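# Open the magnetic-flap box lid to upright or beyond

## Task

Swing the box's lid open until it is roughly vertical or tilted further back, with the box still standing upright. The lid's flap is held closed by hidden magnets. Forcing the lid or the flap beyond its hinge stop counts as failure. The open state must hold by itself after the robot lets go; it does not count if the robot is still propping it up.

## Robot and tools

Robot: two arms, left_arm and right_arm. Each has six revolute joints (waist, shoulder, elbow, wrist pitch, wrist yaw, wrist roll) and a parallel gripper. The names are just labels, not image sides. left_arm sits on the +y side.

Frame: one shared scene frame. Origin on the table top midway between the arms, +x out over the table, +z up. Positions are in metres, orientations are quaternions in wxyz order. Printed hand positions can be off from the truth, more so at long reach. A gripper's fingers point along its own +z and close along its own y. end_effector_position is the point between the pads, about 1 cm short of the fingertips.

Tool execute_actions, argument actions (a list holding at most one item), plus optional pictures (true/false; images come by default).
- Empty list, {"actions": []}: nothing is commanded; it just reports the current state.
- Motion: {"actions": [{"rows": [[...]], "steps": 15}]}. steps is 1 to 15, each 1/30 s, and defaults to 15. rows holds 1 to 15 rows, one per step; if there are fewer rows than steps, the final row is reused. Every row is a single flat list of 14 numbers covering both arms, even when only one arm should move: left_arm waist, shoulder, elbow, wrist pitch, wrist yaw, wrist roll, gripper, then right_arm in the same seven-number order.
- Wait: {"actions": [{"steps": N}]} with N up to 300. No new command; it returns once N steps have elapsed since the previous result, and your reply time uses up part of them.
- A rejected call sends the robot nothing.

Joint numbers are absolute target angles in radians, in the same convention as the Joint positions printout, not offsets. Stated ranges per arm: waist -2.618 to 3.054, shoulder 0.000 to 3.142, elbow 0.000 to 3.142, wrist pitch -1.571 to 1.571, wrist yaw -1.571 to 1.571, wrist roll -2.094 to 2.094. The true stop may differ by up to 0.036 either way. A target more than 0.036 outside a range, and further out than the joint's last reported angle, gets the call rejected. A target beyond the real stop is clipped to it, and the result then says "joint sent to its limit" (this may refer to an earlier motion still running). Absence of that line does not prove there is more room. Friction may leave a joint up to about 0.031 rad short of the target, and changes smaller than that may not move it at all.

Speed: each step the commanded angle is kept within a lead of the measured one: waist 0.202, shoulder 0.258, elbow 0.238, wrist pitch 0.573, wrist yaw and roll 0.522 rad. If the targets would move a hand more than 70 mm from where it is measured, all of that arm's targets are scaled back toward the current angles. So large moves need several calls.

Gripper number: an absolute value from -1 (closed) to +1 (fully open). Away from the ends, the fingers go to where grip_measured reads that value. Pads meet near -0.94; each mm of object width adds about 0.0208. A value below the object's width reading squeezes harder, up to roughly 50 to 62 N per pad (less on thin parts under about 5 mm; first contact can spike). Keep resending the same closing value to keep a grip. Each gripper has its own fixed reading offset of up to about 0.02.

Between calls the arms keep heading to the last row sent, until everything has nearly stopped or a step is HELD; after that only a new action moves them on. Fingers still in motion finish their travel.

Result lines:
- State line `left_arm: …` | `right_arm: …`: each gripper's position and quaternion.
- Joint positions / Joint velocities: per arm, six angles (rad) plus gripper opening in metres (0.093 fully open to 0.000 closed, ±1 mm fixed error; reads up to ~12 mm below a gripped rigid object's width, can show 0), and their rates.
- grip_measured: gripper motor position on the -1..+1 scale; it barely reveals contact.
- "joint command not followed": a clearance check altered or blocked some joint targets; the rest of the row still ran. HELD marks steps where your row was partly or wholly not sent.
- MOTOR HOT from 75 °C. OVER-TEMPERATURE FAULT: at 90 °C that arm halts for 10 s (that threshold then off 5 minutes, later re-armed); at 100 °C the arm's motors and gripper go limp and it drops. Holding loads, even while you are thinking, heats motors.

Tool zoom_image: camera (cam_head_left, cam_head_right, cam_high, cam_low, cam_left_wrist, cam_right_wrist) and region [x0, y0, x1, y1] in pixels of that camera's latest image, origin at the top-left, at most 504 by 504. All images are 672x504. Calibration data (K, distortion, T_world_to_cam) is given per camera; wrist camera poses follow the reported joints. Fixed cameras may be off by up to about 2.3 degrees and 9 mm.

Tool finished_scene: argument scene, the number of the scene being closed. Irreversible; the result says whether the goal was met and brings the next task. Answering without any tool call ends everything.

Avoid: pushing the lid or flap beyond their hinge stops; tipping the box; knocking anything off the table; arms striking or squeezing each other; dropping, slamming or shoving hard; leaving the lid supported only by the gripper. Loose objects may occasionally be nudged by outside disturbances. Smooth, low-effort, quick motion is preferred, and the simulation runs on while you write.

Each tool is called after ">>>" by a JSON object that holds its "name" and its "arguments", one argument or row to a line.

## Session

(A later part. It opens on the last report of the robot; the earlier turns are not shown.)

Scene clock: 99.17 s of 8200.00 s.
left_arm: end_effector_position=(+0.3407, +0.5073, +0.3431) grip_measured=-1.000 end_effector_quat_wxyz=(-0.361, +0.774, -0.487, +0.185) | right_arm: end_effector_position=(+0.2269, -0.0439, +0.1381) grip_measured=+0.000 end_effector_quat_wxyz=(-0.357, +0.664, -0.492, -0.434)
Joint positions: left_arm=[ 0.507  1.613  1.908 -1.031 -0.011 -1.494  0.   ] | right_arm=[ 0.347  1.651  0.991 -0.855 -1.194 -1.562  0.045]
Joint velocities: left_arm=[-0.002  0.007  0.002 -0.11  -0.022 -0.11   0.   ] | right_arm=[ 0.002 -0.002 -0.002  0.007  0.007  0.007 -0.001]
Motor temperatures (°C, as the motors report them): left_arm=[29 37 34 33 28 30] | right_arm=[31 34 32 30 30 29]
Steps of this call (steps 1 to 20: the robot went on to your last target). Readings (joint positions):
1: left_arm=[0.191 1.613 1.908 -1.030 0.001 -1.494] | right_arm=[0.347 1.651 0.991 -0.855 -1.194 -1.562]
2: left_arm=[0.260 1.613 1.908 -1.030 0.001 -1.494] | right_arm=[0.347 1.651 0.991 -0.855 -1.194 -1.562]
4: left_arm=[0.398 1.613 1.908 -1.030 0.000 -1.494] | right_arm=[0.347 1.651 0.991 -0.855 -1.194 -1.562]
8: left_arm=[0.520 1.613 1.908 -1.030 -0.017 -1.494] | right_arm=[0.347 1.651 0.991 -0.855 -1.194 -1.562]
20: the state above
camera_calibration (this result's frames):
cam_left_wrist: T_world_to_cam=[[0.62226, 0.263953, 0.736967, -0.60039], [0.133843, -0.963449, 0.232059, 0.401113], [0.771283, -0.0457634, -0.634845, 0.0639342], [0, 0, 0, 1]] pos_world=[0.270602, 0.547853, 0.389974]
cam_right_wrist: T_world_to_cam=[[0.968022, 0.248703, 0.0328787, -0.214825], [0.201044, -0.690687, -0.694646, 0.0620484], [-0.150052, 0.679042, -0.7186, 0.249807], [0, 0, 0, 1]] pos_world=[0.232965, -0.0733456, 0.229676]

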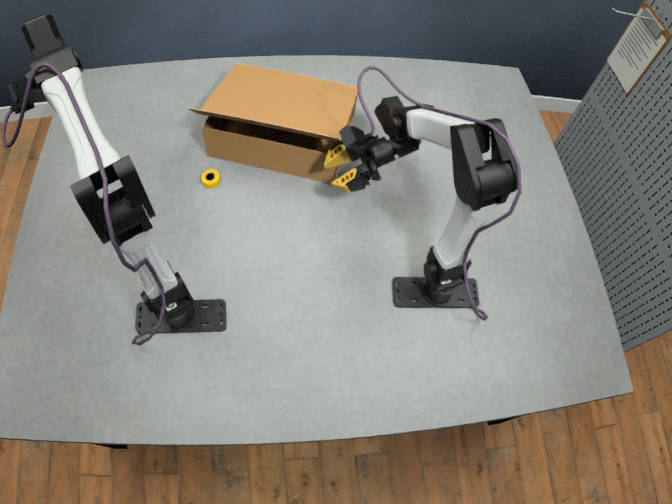

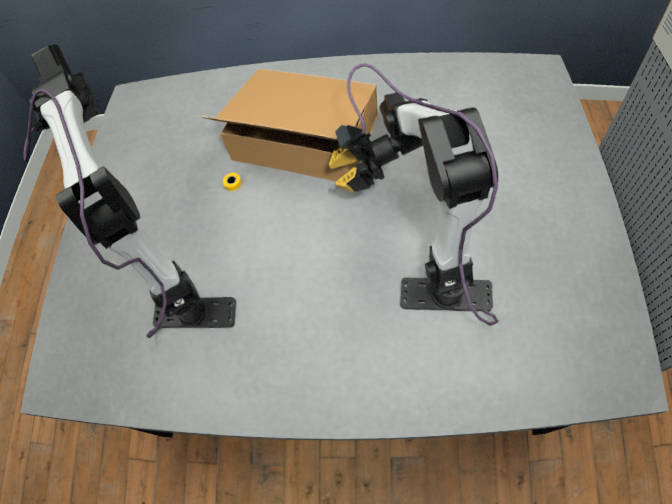

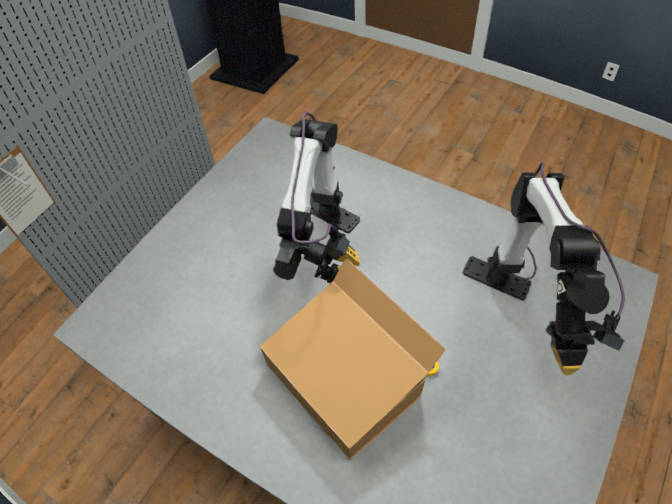

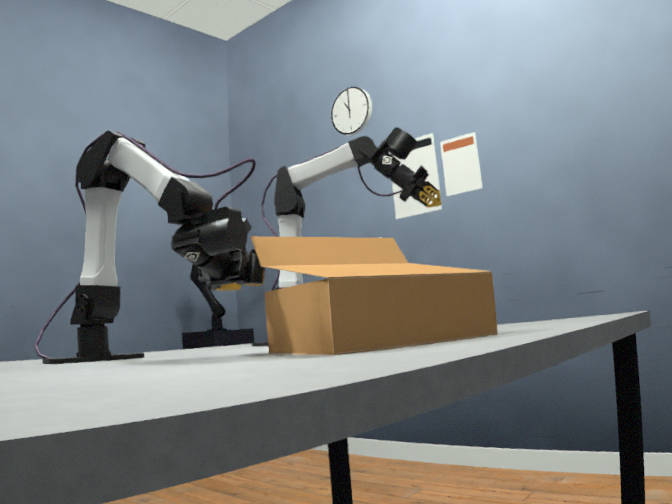

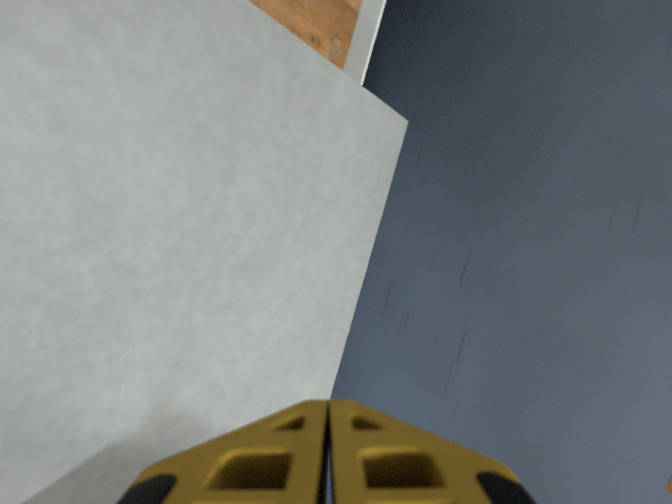

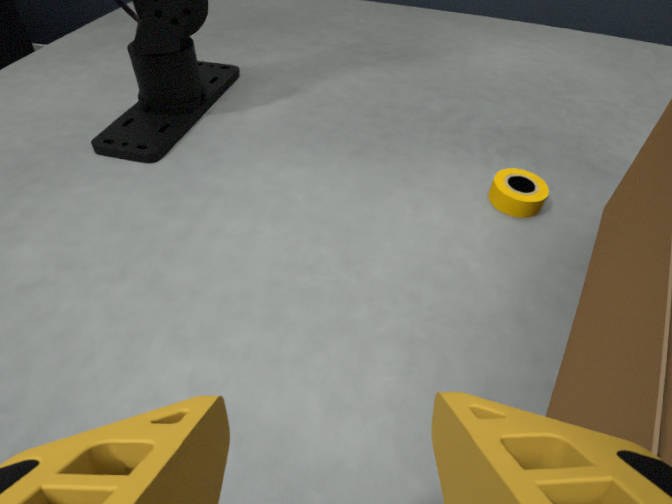

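>>> {"name": "execute_actions", "arguments": {
  "actions": [
    {"rows":[[0.5,1.1,0.33,0.5,0,-1.5,-1,0.36,1.6,1.06,-0.85,-1.2,-1.57,0]]}
  ],
  "pictures": false
}}

>>> {"name": "execute_actions", "arguments": {
  "actions": [
    {"steps":40}
  ],
  "pictures": false
}}

>>> {"name": "execute_actions", "arguments": {
  "actions": [
    {"rows":[[-0.5,1.1,0.33,0.5,0,-1.5,-1,0.36,1.6,1.06,-0.85,-1.2,-1.57,0]]}
  ],
  "pictures": false
}}

>>> {"name": "execute_actions", "arguments": {
  "actions": [
    {"steps":20}
  ],
  "pictures": false
}}

>>> {"name": "execute_actions", "arguments": {
  "actions": [
    {"rows":[[-0.5,1.5,0.75,0.5,0,-1.5,-1,0.36,1.6,1.06,-0.85,-1.2,-1.57,0]]}
  ]
}}

Scene clock: 107.20 s of 8200.00 s.
left_arm: end_effector_position=(+0.3011, +0.4845, +0.4020) grip_measured=-1.000 end_effector_quat_wxyz=(+0.678, -0.546, +0.341, -0.355) | right_arm: end_effector_position=(+0.2363, -0.0413, +0.1613) grip_measured=+0.000 end_effector_quat_wxyz=(-0.385, +0.678, -0.472, -0.411)
Joint positions: left_arm=[ 0.507  1.063  0.886  0.351 -0.01  -1.494  0.   ] | right_arm=[ 0.347  1.612  1.044 -0.861 -1.193 -1.563  0.045]
Joint velocities: left_arm=[ 0.017  0.085 -2.024  0.886 -0.081  0.022  0.   ] | right_arm=[-0.012 -0.007  0.007  0.007 -0.081 -0.066 -0.   ]
Motor temperatures (°C, as the motors report them): left_arm=[29 38 34 34 28 30] | right_arm=[31 35 32 30 31 29]
Steps of this call (steps 1 to 15: the robot went on to your last target; steps 16 to 226: nothing new was sent; steps 227 to 241: all 15 steps of this action). Readings (joint positions):
227: left_arm=[0.507 1.584 1.861 -0.959 -0.011 -1.494] | right_arm=[0.347 1.649 0.997 -0.859 -1.192 -1.562]
228: left_arm=[0.507 1.536 1.785 -0.868 -0.011 -1.494] | right_arm=[0.347 1.646 1.007 -0.862 -1.191 -1.562]
230: left_arm=[0.507 1.420 1.647 -0.707 -0.011 -1.494] | right_arm=[0.347 1.632 1.029 -0.862 -1.191 -1.562]
234: left_arm=[0.507 1.160 1.372 -0.316 -0.011 -1.494] | right_arm=[0.347 1.612 1.044 -0.861 -1.193 -1.562]
241: the state above

Scene clock: 108.53 s of 8200.00 s.
left_arm: end_effector_position=(+0.2733, +0.4685, +0.1569) grip_measured=-1.000 end_effector_quat_wxyz=(-0.538, +0.673, -0.423, +0.280) | right_arm: end_effector_position=(+0.2363, -0.0413, +0.1613) grip_measured=+0.000 end_effector_quat_wxyz=(-0.385, +0.678, -0.472, -0.411)
Joint positions: left_arm=[ 0.507  1.092  0.325  0.5   -0.01  -1.494  0.   ] | right_arm=[ 0.347  1.612  1.044 -0.861 -1.193 -1.563  0.045]
Joint velocities: left_arm=[ 0.017  0.002  0.007  0.007 -0.022  0.051  0.   ] | right_arm=[-0.002  0.007  0.012  0.022 -0.007  0.007  0.   ]
Motor temperatures (°C, as the motors report them): left_arm=[29 38 34 34 28 30] | right_arm=[31 35 33 30 31 29]
Steps of this call (steps 1 to 40: the robot went on to your last target). Readings (joint positions):
1: left_arm=[0.507 1.068 0.818 0.376 -0.010 -1.494] | right_arm=[0.347 1.612 1.044 -0.861 -1.193 -1.563]
2: left_arm=[0.507 1.073 0.752 0.395 -0.010 -1.494] | right_arm=[0.347 1.612 1.044 -0.861 -1.193 -1.563]
4: left_arm=[0.507 1.079 0.623 0.422 -0.010 -1.494] | right_arm=[0.347 1.612 1.044 -0.861 -1.193 -1.563]
8: left_arm=[0.507 1.081 0.386 0.448 -0.010 -1.494] | right_arm=[0.347 1.612 1.044 -0.861 -1.193 -1.563]
40: the state above

Scene clock: 109.03 s of 8200.00 s.
left_arm: end_effector_position=(+0.2815, +0.1324, +0.1577) grip_measured=-1.000 end_effector_quat_wxyz=(+0.334, -0.386, +0.694, -0.508) | right_arm: end_effector_position=(+0.2363, -0.0413, +0.1613) grip_measured=+0.000 end_effector_quat_wxyz=(-0.385, +0.678, -0.472, -0.411)
Joint positions: left_arm=[-0.485  1.092  0.325  0.503  0.009 -1.494  0.   ] | right_arm=[ 0.347  1.612  1.044 -0.861 -1.193 -1.563  0.045]
Joint velocities: left_arm=[-0.471 -0.002  0.007 -0.051 -0.081 -0.007  0.   ] | right_arm=[-0.002 -0.007 -0.002 -0.007 -0.007  0.007 -0.001]
Motor temperatures (°C, as the motors report them): left_arm=[29 38 34 34 28 30] | right_arm=[31 35 33 30 31 29]
Steps of this call (steps 1 to 15: all 15 steps of this action). Readings (joint positions):
1: left_arm=[0.476 1.092 0.325 0.500 -0.026 -1.494] | right_arm=[0.347 1.612 1.044 -0.861 -1.193 -1.563]
2: left_arm=[0.408 1.092 0.325 0.500 -0.027 -1.494] | right_arm=[0.347 1.612 1.044 -0.861 -1.193 -1.563]
4: left_arm=[0.257 1.092 0.325 0.502 -0.019 -1.494] | right_arm=[0.347 1.612 1.044 -0.861 -1.193 -1.563]
8: left_arm=[-0.044 1.092 0.325 0.503 -0.010 -1.494] | right_arm=[0.347 1.612 1.044 -0.861 -1.193 -1.563]
15: the state above

Scene clock: 109.70 s of 8200.00 s.
left_arm: end_effector_position=(+0.2797, +0.1290, +0.1577) grip_measured=-1.000 end_effector_quat_wxyz=(+0.331, -0.382, +0.696, -0.510) | right_arm: end_effector_position=(+0.2363, -0.0413, +0.1613) grip_measured=+0.000 end_effector_quat_wxyz=(-0.385, +0.678, -0.472, -0.411)
Joint positions: left_arm=[-0.496  1.092  0.325  0.503  0.009 -1.494  0.   ] | right_arm=[ 0.347  1.612  1.044 -0.861 -1.193 -1.563  0.045]
Joint velocities: left_arm=[-0.017 -0.007  0.002  0.051 -0.051  0.095  0.   ] | right_arm=[-0.002 -0.017  0.027 -0.022 -0.051  0.037 -0.001]
Motor temperatures (°C, as the motors report them): left_arm=[29 38 34 35 28 30] | right_arm=[31 35 33 30 31 29]
Steps of this call (steps 1 to 20: the robot went on to your last target). Readings (joint positions):
1: left_arm=[-0.495 1.092 0.325 0.503 0.010 -1.494] | right_arm=[0.347 1.612 1.044 -0.861 -1.193 -1.563]
2: left_arm=[-0.496 1.092 0.325 0.503 0.010 -1.494] | right_arm=[0.347 1.612 1.044 -0.861 -1.193 -1.563]
4: left_arm=[-0.496 1.092 0.325 0.503 0.009 -1.494] | right_arm=[0.347 1.612 1.044 -0.861 -1.193 -1.563]
8: left_arm=[-0.496 1.092 0.325 0.503 0.009 -1.494] | right_arm=[0.347 1.612 1.044 -0.861 -1.193 -1.563]
20: the state above

Scene clock: 110.20 s of 8200.00 s.
left_arm: end_effector_position=(+0.3723, +0.0807, +0.2001) grip_measured=-1.000 end_effector_quat_wxyz=(+0.339, -0.378, +0.687, -0.520) | right_arm: end_effector_position=(+0.2363, -0.0412, +0.1617) grip_measured=+0.000 end_effector_quat_wxyz=(-0.386, +0.678, -0.471, -0.412)
Joint positions: left_arm=[-0.496  1.485  0.746  0.507  0.007 -1.494  0.   ] | right_arm=[ 0.347  1.612  1.044 -0.861 -1.195 -1.563  0.045]
Joint velocities: left_arm=[-0.002 -0.012  0.002  0.037 -0.037 -0.081  0.   ] | right_arm=[ 0.007  0.007 -0.012  0.022 -0.022 -0.022 -0.001]
Motor temperatures (°C, as the motors report them): left_arm=[29 38 35 35 28 30] | right_arm=[31 35 33 30 31 29]
Steps of this call (steps 1 to 15: all 15 steps of this action). Readings (joint positions):
1: left_arm=[-0.496 1.127 0.357 0.492 0.008 -1.494] | right_arm=[0.347 1.612 1.044 -0.861 -1.193 -1.563]
2: left_arm=[-0.496 1.213 0.431 0.487 0.007 -1.494] | right_arm=[0.347 1.612 1.044 -0.861 -1.193 -1.563]
4: left_arm=[-0.496 1.385 0.605 0.489 0.007 -1.494] | right_arm=[0.347 1.612 1.044 -0.861 -1.193 -1.563]
8: left_arm=[-0.496 1.485 0.744 0.507 0.007 -1.494] | right_arm=[0.347 1.612 1.044 -0.861 -1.195 -1.563]
15: the state above
camera_calibration (this result's frames):
cam_left_wrist: T_world_to_cam=[[0.167031, -0.177652, 0.969815, -0.24352], [-0.81024, -0.585204, 0.0323494, 0.379905], [0.561793, -0.791186, -0.241688, -0.0112788], [0, 0, 0, 1]] pos_world=[0.354826, 0.170137, 0.221153]
cam_right_wrist: T_world_to_cam=[[0.961432, 0.247377, 0.120222, -0.238005], [0.259835, -0.673573, -0.691943, 0.0647668], [-0.0901926, 0.696494, -0.711872, 0.251857], [0, 0, 0, 1]] pos_world=[0.234712, -0.0729148, 0.252719]

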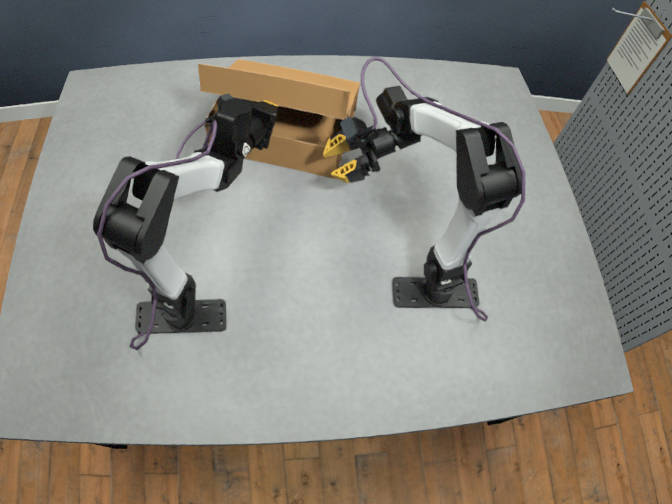

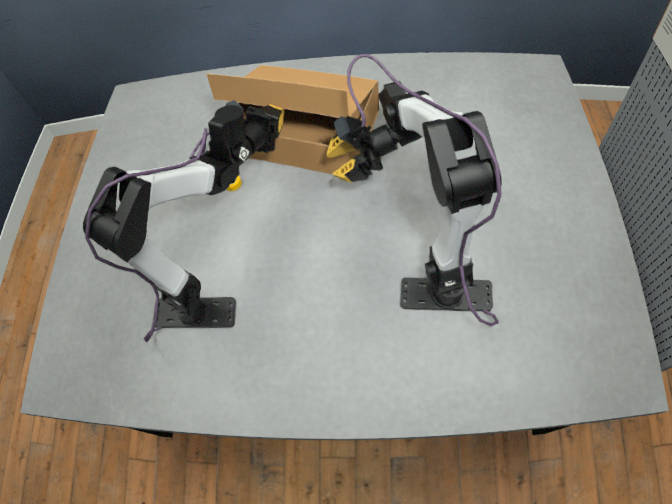

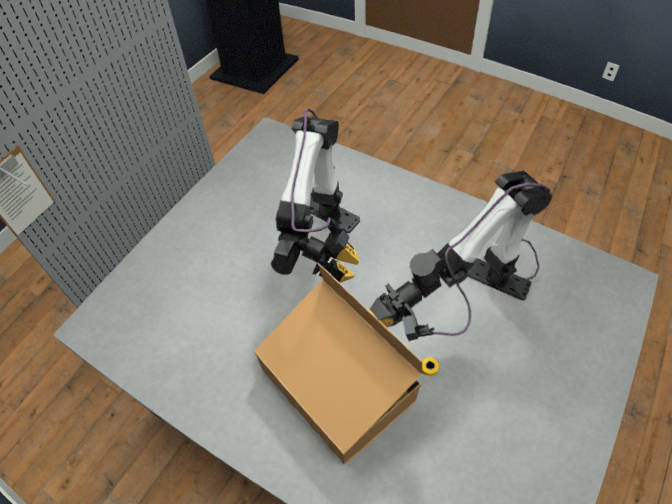

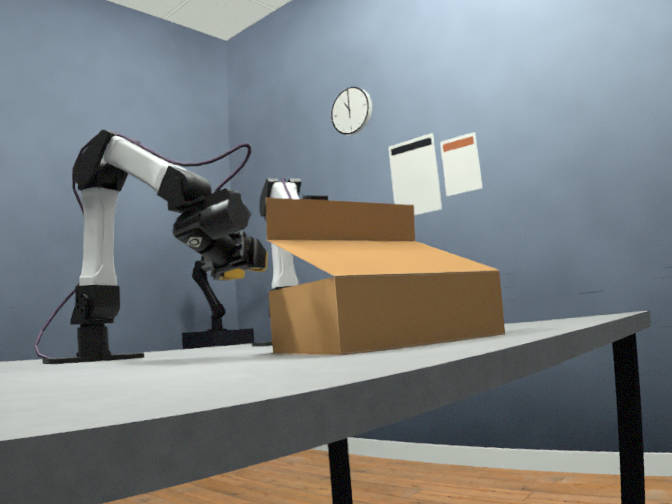

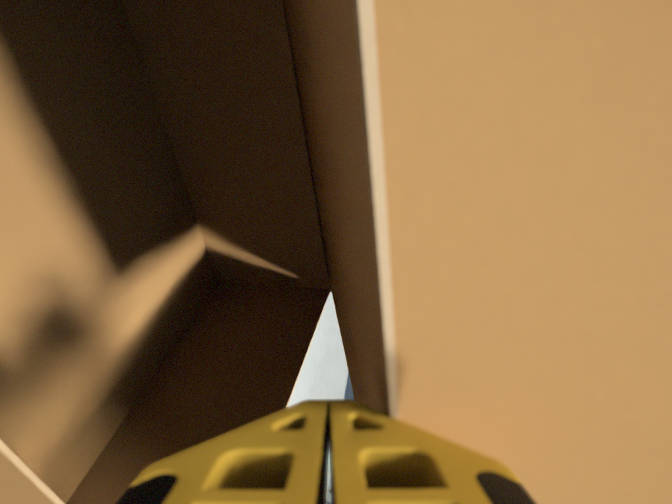

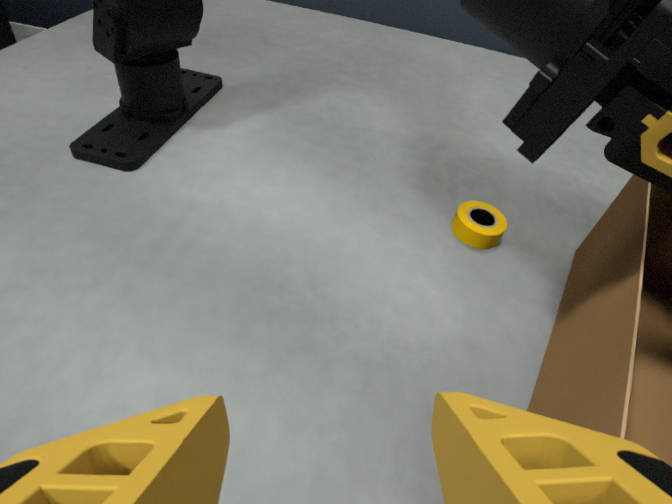

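>>> {"name": "execute_actions", "arguments": {
  "actions": [
    {"rows":[[-0.5,1.8,1.1,0.9,0,-1.5,-1,-0.2,1.6,1.06,-0.85,-1.2,-1.57,0]]}
  ],
  "pictures": false
}}

>>> {"name": "execute_actions", "arguments": {
  "actions": [
    {"rows":[[-0.5,2.2,1.8,0.4,0,-1.5,-1,-0.2,1.6,1.06,-0.85,-1.2,-1.57,0]]}
  ],
  "pictures": false
}}

>>> {"name": "execute_actions", "arguments": {
  "actions": [
    {"steps":30}
  ]
}}

Scene clock: 113.93 s of 8200.00 s.
left_arm: end_effector_position=(+0.4494, +0.0403, +0.3030) grip_measured=-1.000 end_effector_quat_wxyz=(-0.420, +0.308, -0.562, +0.642) | right_arm: end_effector_position=(+0.3227, -0.2015, +0.1629) grip_measured=+0.001 end_effector_quat_wxyz=(+0.490, -0.525, +0.635, +0.285)
Joint positions: left_arm=[-0.496  1.788  1.091  0.876  0.007 -1.494  0.   ] | right_arm=[-0.211  1.612  1.044 -0.844 -1.201 -1.565  0.045]
Joint velocities: left_arm=[ 0.012  0.017 -0.037  0.168  0.022 -0.022  0.   ] | right_arm=[ 0.022 -0.037 -0.022  0.007 -0.051  0.051  0.   ]
Motor temperatures (°C, as the motors report them): left_arm=[29 37 35 36 28 30] | right_arm=[31 35 33 30 31 29]
Steps of this call (steps 1 to 15: the robot went on to your last target; steps 16 to 97: nothing new was sent; steps 98 to 112: all 15 steps of this action). Readings (joint positions):
98: left_arm=[-0.496 1.510 0.767 0.532 0.007 -1.494] | right_arm=[0.326 1.612 1.044 -0.861 -1.200 -1.564]
99: left_arm=[-0.496 1.573 0.824 0.582 0.007 -1.494] | right_arm=[0.277 1.612 1.044 -0.861 -1.202 -1.565]
101: left_arm=[-0.496 1.707 0.971 0.681 0.007 -1.494] | right_arm=[0.139 1.612 1.044 -0.856 -1.202 -1.565]
105: left_arm=[-0.496 1.788 1.085 0.807 0.007 -1.494] | right_arm=[-0.144 1.612 1.044 -0.846 -1.202 -1.565]
112: the state above

Scene clock: 114.43 s of 8200.00 s.
left_arm: end_effector_position=(+0.5603, -0.0179, +0.2899) grip_measured=-1.000 end_effector_quat_wxyz=(+0.393, -0.335, +0.610, -0.601) | right_arm: end_effector_position=(+0.3226, -0.2014, +0.1629) grip_measured=+0.001 end_effector_quat_wxyz=(+0.490, -0.525, +0.635, +0.285)
Joint positions: left_arm=[-0.496  2.205  1.79   0.447  0.007 -1.494  0.   ] | right_arm=[-0.21   1.612  1.044 -0.844 -1.201 -1.565  0.045]
Joint velocities: left_arm=[-0.012 -0.149  0.178  0.007 -0.037 -0.022  0.   ] | right_arm=[-0.002  0.002 -0.002 -0.066 -0.022  0.037 -0.001]
Motor temperatures (°C, as the motors report them): left_arm=[29 38 35 36 28 30] | right_arm=[31 35 33 30 31 29]
Steps of this call (steps 1 to 15: all 15 steps of this action). Readings (joint positions):
1: left_arm=[-0.496 1.802 1.113 0.848 0.007 -1.494] | right_arm=[-0.210 1.612 1.044 -0.844 -1.201 -1.565]
2: left_arm=[-0.496 1.834 1.166 0.808 0.007 -1.494] | right_arm=[-0.210 1.612 1.044 -0.844 -1.201 -1.565]
4: left_arm=[-0.496 1.919 1.277 0.734 0.007 -1.494] | right_arm=[-0.210 1.612 1.044 -0.844 -1.201 -1.565]
8: left_arm=[-0.496 2.130 1.557 0.568 0.007 -1.494] | right_arm=[-0.210 1.612 1.044 -0.844 -1.201 -1.565]
15: the state above

Scene clock: 115.43 s of 8200.00 s.
left_arm: end_effector_position=(+0.5593, -0.0174, +0.2934) grip_measured=-1.000 end_effector_quat_wxyz=(+0.391, -0.336, +0.612, -0.599) | right_arm: end_effector_position=(+0.3226, -0.2014, +0.1629) grip_measured=+0.001 end_effector_quat_wxyz=(+0.490, -0.525, +0.635, +0.285)
Joint positions: left_arm=[-0.496  2.196  1.797  0.423  0.007 -1.494  0.   ] | right_arm=[-0.21   1.612  1.044 -0.844 -1.201 -1.565  0.045]
Joint velocities: left_arm=[ 0.002 -0.012 -0.017  0.051 -0.081 -0.066  0.   ] | right_arm=[-0.027 -0.027 -0.022 -0.022 -0.095 -0.037  0.   ]
Motor temperatures (°C, as the motors report them): left_arm=[29 38 35 36 28 30] | right_arm=[31 35 33 30 31 29]
Steps of this call (steps 1 to 30: the robot went on to your last target). Readings (joint positions):
1: left_arm=[-0.496 2.200 1.794 0.447 0.007 -1.494] | right_arm=[-0.210 1.612 1.044 -0.844 -1.201 -1.565]
2: left_arm=[-0.496 2.197 1.796 0.447 0.007 -1.494] | right_arm=[-0.210 1.612 1.044 -0.844 -1.201 -1.565]
4: left_arm=[-0.496 2.196 1.797 0.446 0.007 -1.494] | right_arm=[-0.210 1.612 1.044 -0.844 -1.201 -1.565]
8: left_arm=[-0.496 2.196 1.797 0.430 0.007 -1.494] | right_arm=[-0.210 1.612 1.044 -0.844 -1.201 -1.565]
30: the state above
All arms were judged still, so your last target was given up. Only a new action makes them travel on or press farther. Fingers that are still opening or closing keep moving.
camera_calibration (this result's frames):
cam_left_wrist: T_world_to_cam=[[-0.0567815, -0.0597062, 0.9966, -0.263271], [-0.804217, -0.588777, -0.0810941, 0.500915], [0.591617, -0.806088, -0.0145851, -0.254996], [0, 0, 0, 1]] pos_world=[0.538756, 0.0736591, 0.299278]
cam_right_wrist: T_world_to_cam=[[0.944739, -0.29727, 0.138196, -0.388754], [-0.121561, -0.709176, -0.694472, 0.05156], [0.304452, 0.639296, -0.706123, 0.232325], [0, 0, 0, 1]] pos_world=[0.302807, -0.227525, 0.253582]

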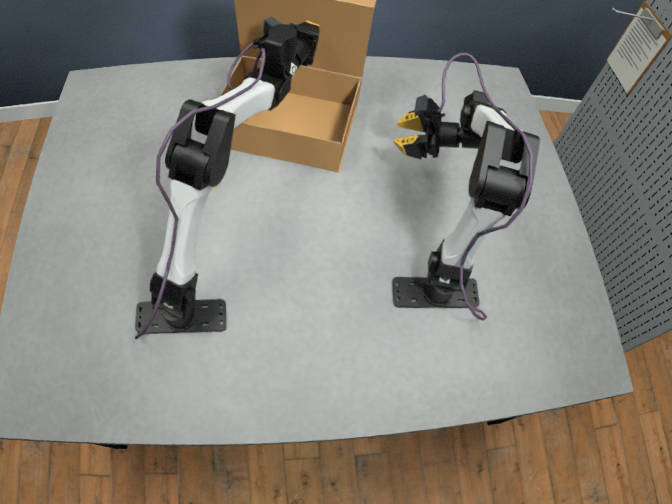

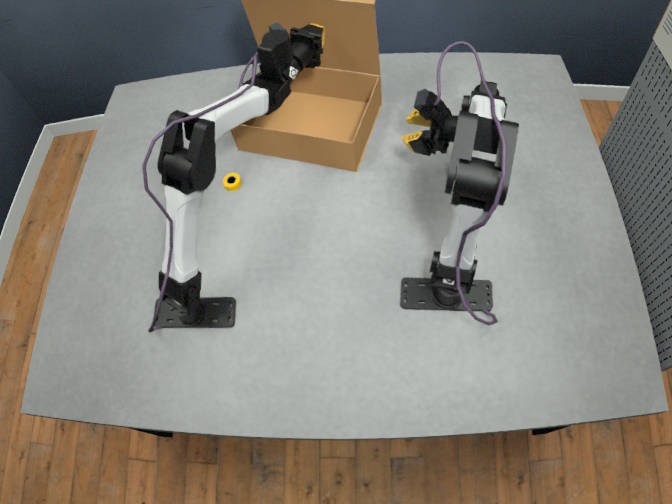

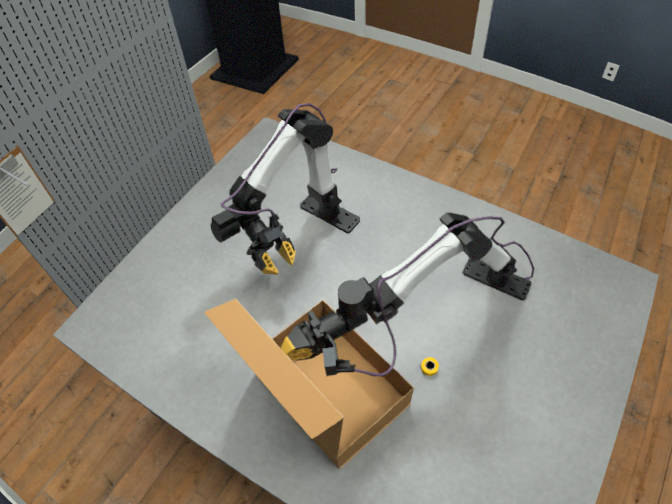

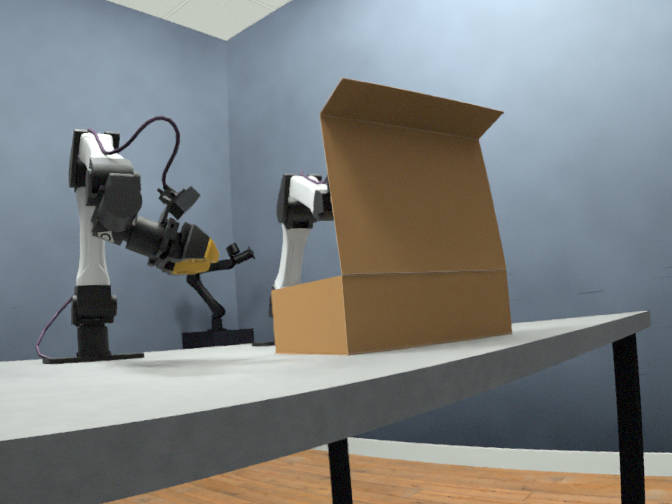

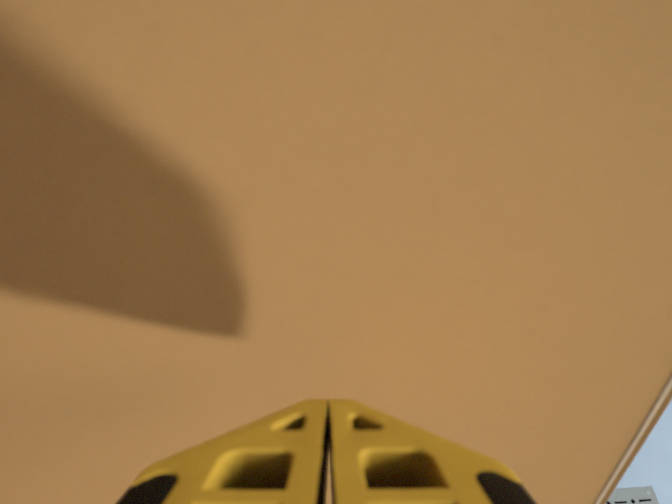

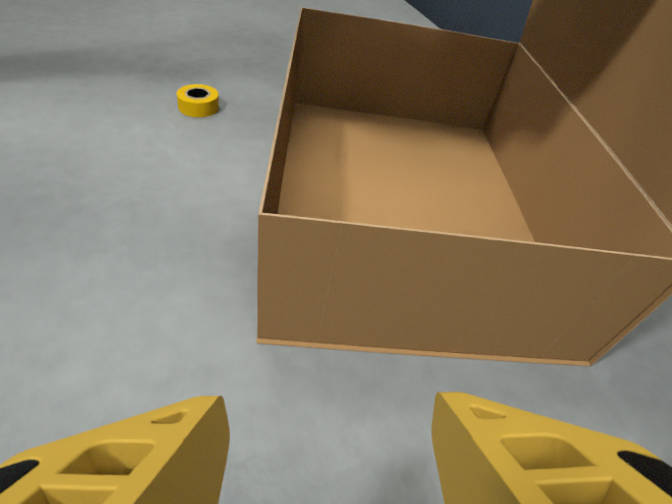

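>>> {"name": "execute_actions", "arguments": {
  "actions": [
    {"rows":[[-0.5,2.4,2.15,0.25,0,-1.5,-1,-0.2,1.6,1.06,-0.85,-1.2,-1.57,0]],"steps":15}
  ],
  "pictures": false
}}

>>> {"name": "execute_actions", "arguments": {
  "actions": [
    {"steps":30}
  ]
}}

Scene clock: 122.07 s of 8200.00 s.
left_arm: end_effector_position=(+0.5944, -0.0357, +0.3046) grip_measured=-1.000 end_effector_quat_wxyz=(+0.394, -0.334, +0.608, -0.603) | right_arm: end_effector_position=(+0.3226, -0.2014, +0.1629) grip_measured=+0.001 end_effector_quat_wxyz=(+0.490, -0.525, +0.635, +0.285)
Joint positions: left_arm=[-0.496  2.38   2.139  0.279  0.006 -1.494  0.   ] | right_arm=[-0.21   1.612  1.044 -0.844 -1.201 -1.565  0.045]
Joint velocities: left_arm=[-0.012 -0.012  0.002 -0.168 -0.051 -0.007  0.   ] | right_arm=[-0.007  0.012  0.007 -0.051 -0.022 -0.037 -0.   ]
Motor temperatures (°C, as the motors report them): left_arm=[29 42 36 36 28 30] | right_arm=[31 35 34 30 31 29]
Steps of this call (steps 1 to 184: nothing new was sent; steps 185 to 199: all 15 steps of this action). Readings (joint positions):
185: left_arm=[-0.496 2.223 1.847 0.392 0.006 -1.494] | right_arm=[-0.210 1.612 1.044 -0.844 -1.201 -1.565]
186: left_arm=[-0.496 2.276 1.943 0.370 0.006 -1.494] | right_arm=[-0.210 1.612 1.044 -0.844 -1.201 -1.565]
188: left_arm=[-0.496 2.356 2.078 0.336 0.006 -1.494] | right_arm=[-0.210 1.612 1.044 -0.844 -1.201 -1.565]
192: left_arm=[-0.496 2.380 2.129 0.294 0.006 -1.494] | right_arm=[-0.210 1.612 1.044 -0.844 -1.201 -1.565]
199: the state above

Scene clock: 123.07 s of 8200.00 s.
left_arm: end_effector_position=(+0.5945, -0.0357, +0.3030) grip_measured=-1.000 end_effector_quat_wxyz=(+0.393, -0.335, +0.610, -0.601) | right_arm: end_effector_position=(+0.3226, -0.2014, +0.1629) grip_measured=+0.001 end_effector_quat_wxyz=(+0.490, -0.525, +0.635, +0.285)
Joint positions: left_arm=[-0.496  2.38   2.139  0.273  0.006 -1.494  0.   ] | right_arm=[-0.21   1.612  1.044 -0.844 -1.201 -1.565  0.045]
Joint velocities: left_arm=[-0.002  0.002 -0.002 -0.007  0.022 -0.081  0.   ] | right_arm=[-0.027  0.007 -0.002  0.037  0.007 -0.022 -0.   ]
Motor temperatures (°C, as the motors report them): left_arm=[29 42 37 37 28 30] | right_arm=[31 35 34 30 31 29]
Steps of this call (steps 1 to 15: the robot went on to your last target; steps 16 to 30: nothing new was sent). Readings (joint positions):
1: left_arm=[-0.496 2.380 2.139 0.277 0.006 -1.494] | right_arm=[-0.210 1.612 1.044 -0.844 -1.201 -1.565]
2: left_arm=[-0.496 2.380 2.139 0.276 0.006 -1.494] | right_arm=[-0.210 1.612 1.044 -0.844 -1.201 -1.565]
4: left_arm=[-0.496 2.380 2.139 0.275 0.006 -1.494] | right_arm=[-0.210 1.612 1.044 -0.844 -1.201 -1.565]
8: left_arm=[-0.496 2.380 2.139 0.274 0.006 -1.494] | right_arm=[-0.210 1.612 1.044 -0.844 -1.201 -1.565]
30: the state above
All arms were judged still, so your last target was given up. Only a new action makes them travel on or press farther. Fingers that are still opening or closing keep moving.
camera_calibration (this result's frames):
cam_left_wrist: T_world_to_cam=[[-0.0634589, -0.056199, 0.996401, -0.267825], [-0.80321, -0.589685, -0.0844143, 0.519568], [0.592306, -0.805676, -0.00771886, -0.292905], [0, 0, 0, 1]] pos_world=[0.573816, 0.0553437, 0.30846]
cam_right_wrist: T_world_to_cam=[[0.944739, -0.29727, 0.138196, -0.388754], [-0.121561, -0.709176, -0.694472, 0.05156], [0.304452, 0.639296, -0.706123, 0.232325], [0, 0, 0, 1]] pos_world=[0.302807, -0.227525, 0.253582]

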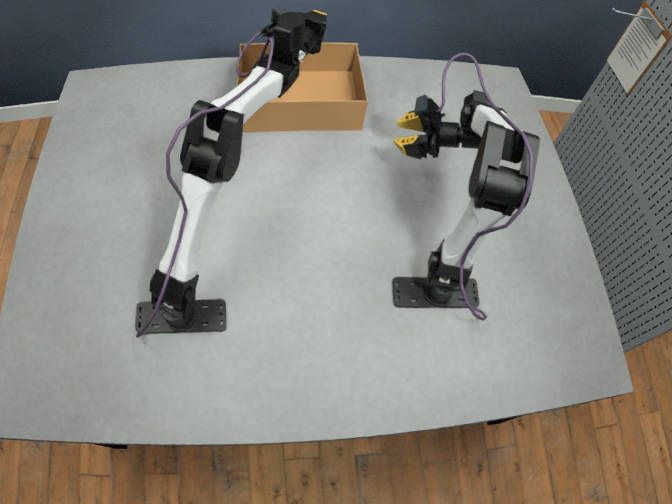

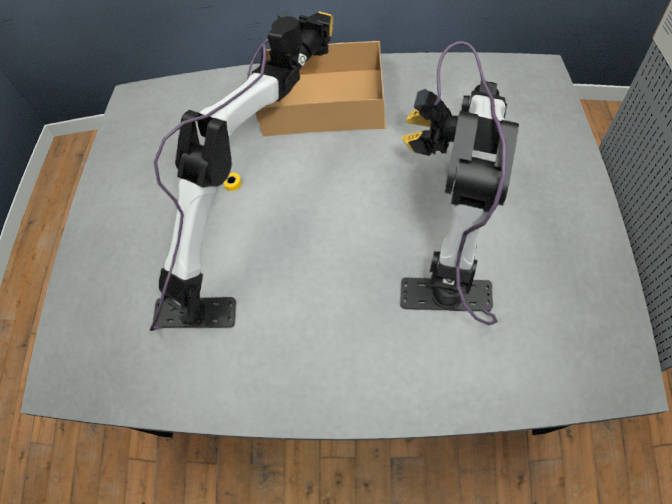

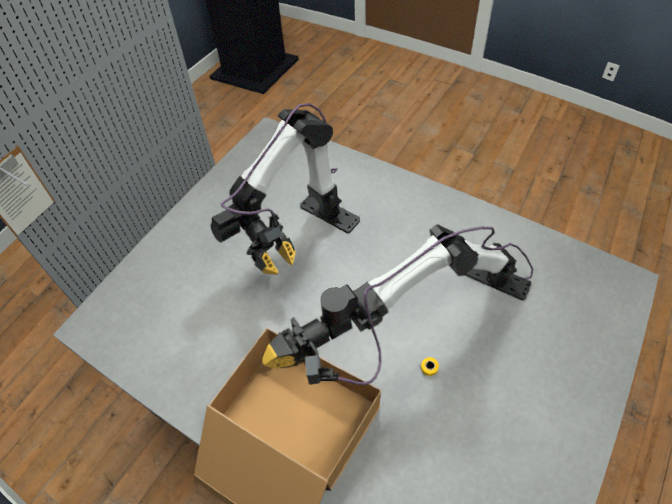

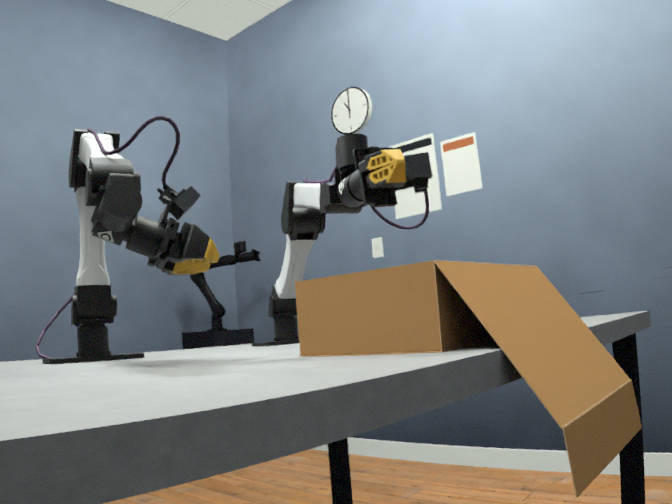

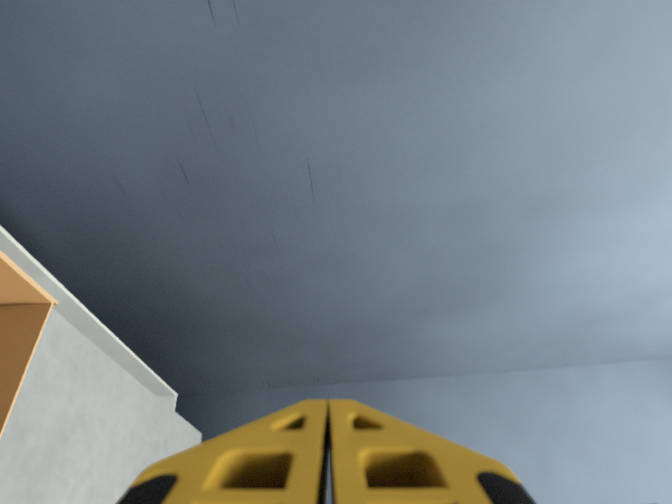

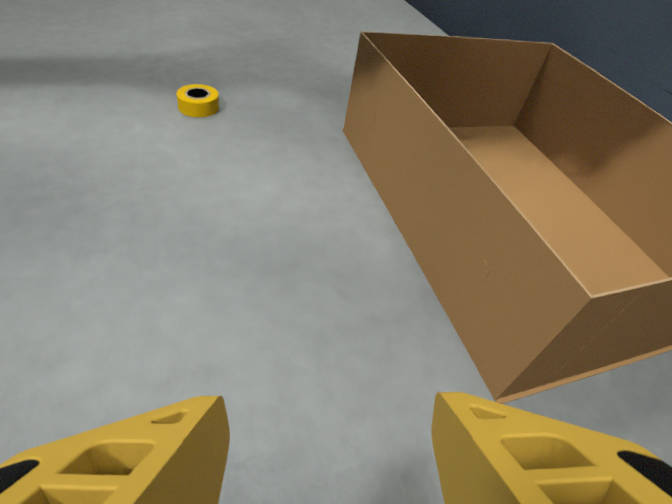

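>>> {"name": "finished_scene", "arguments": {
  "scene": 1
}}

The scene is finished: the task was done.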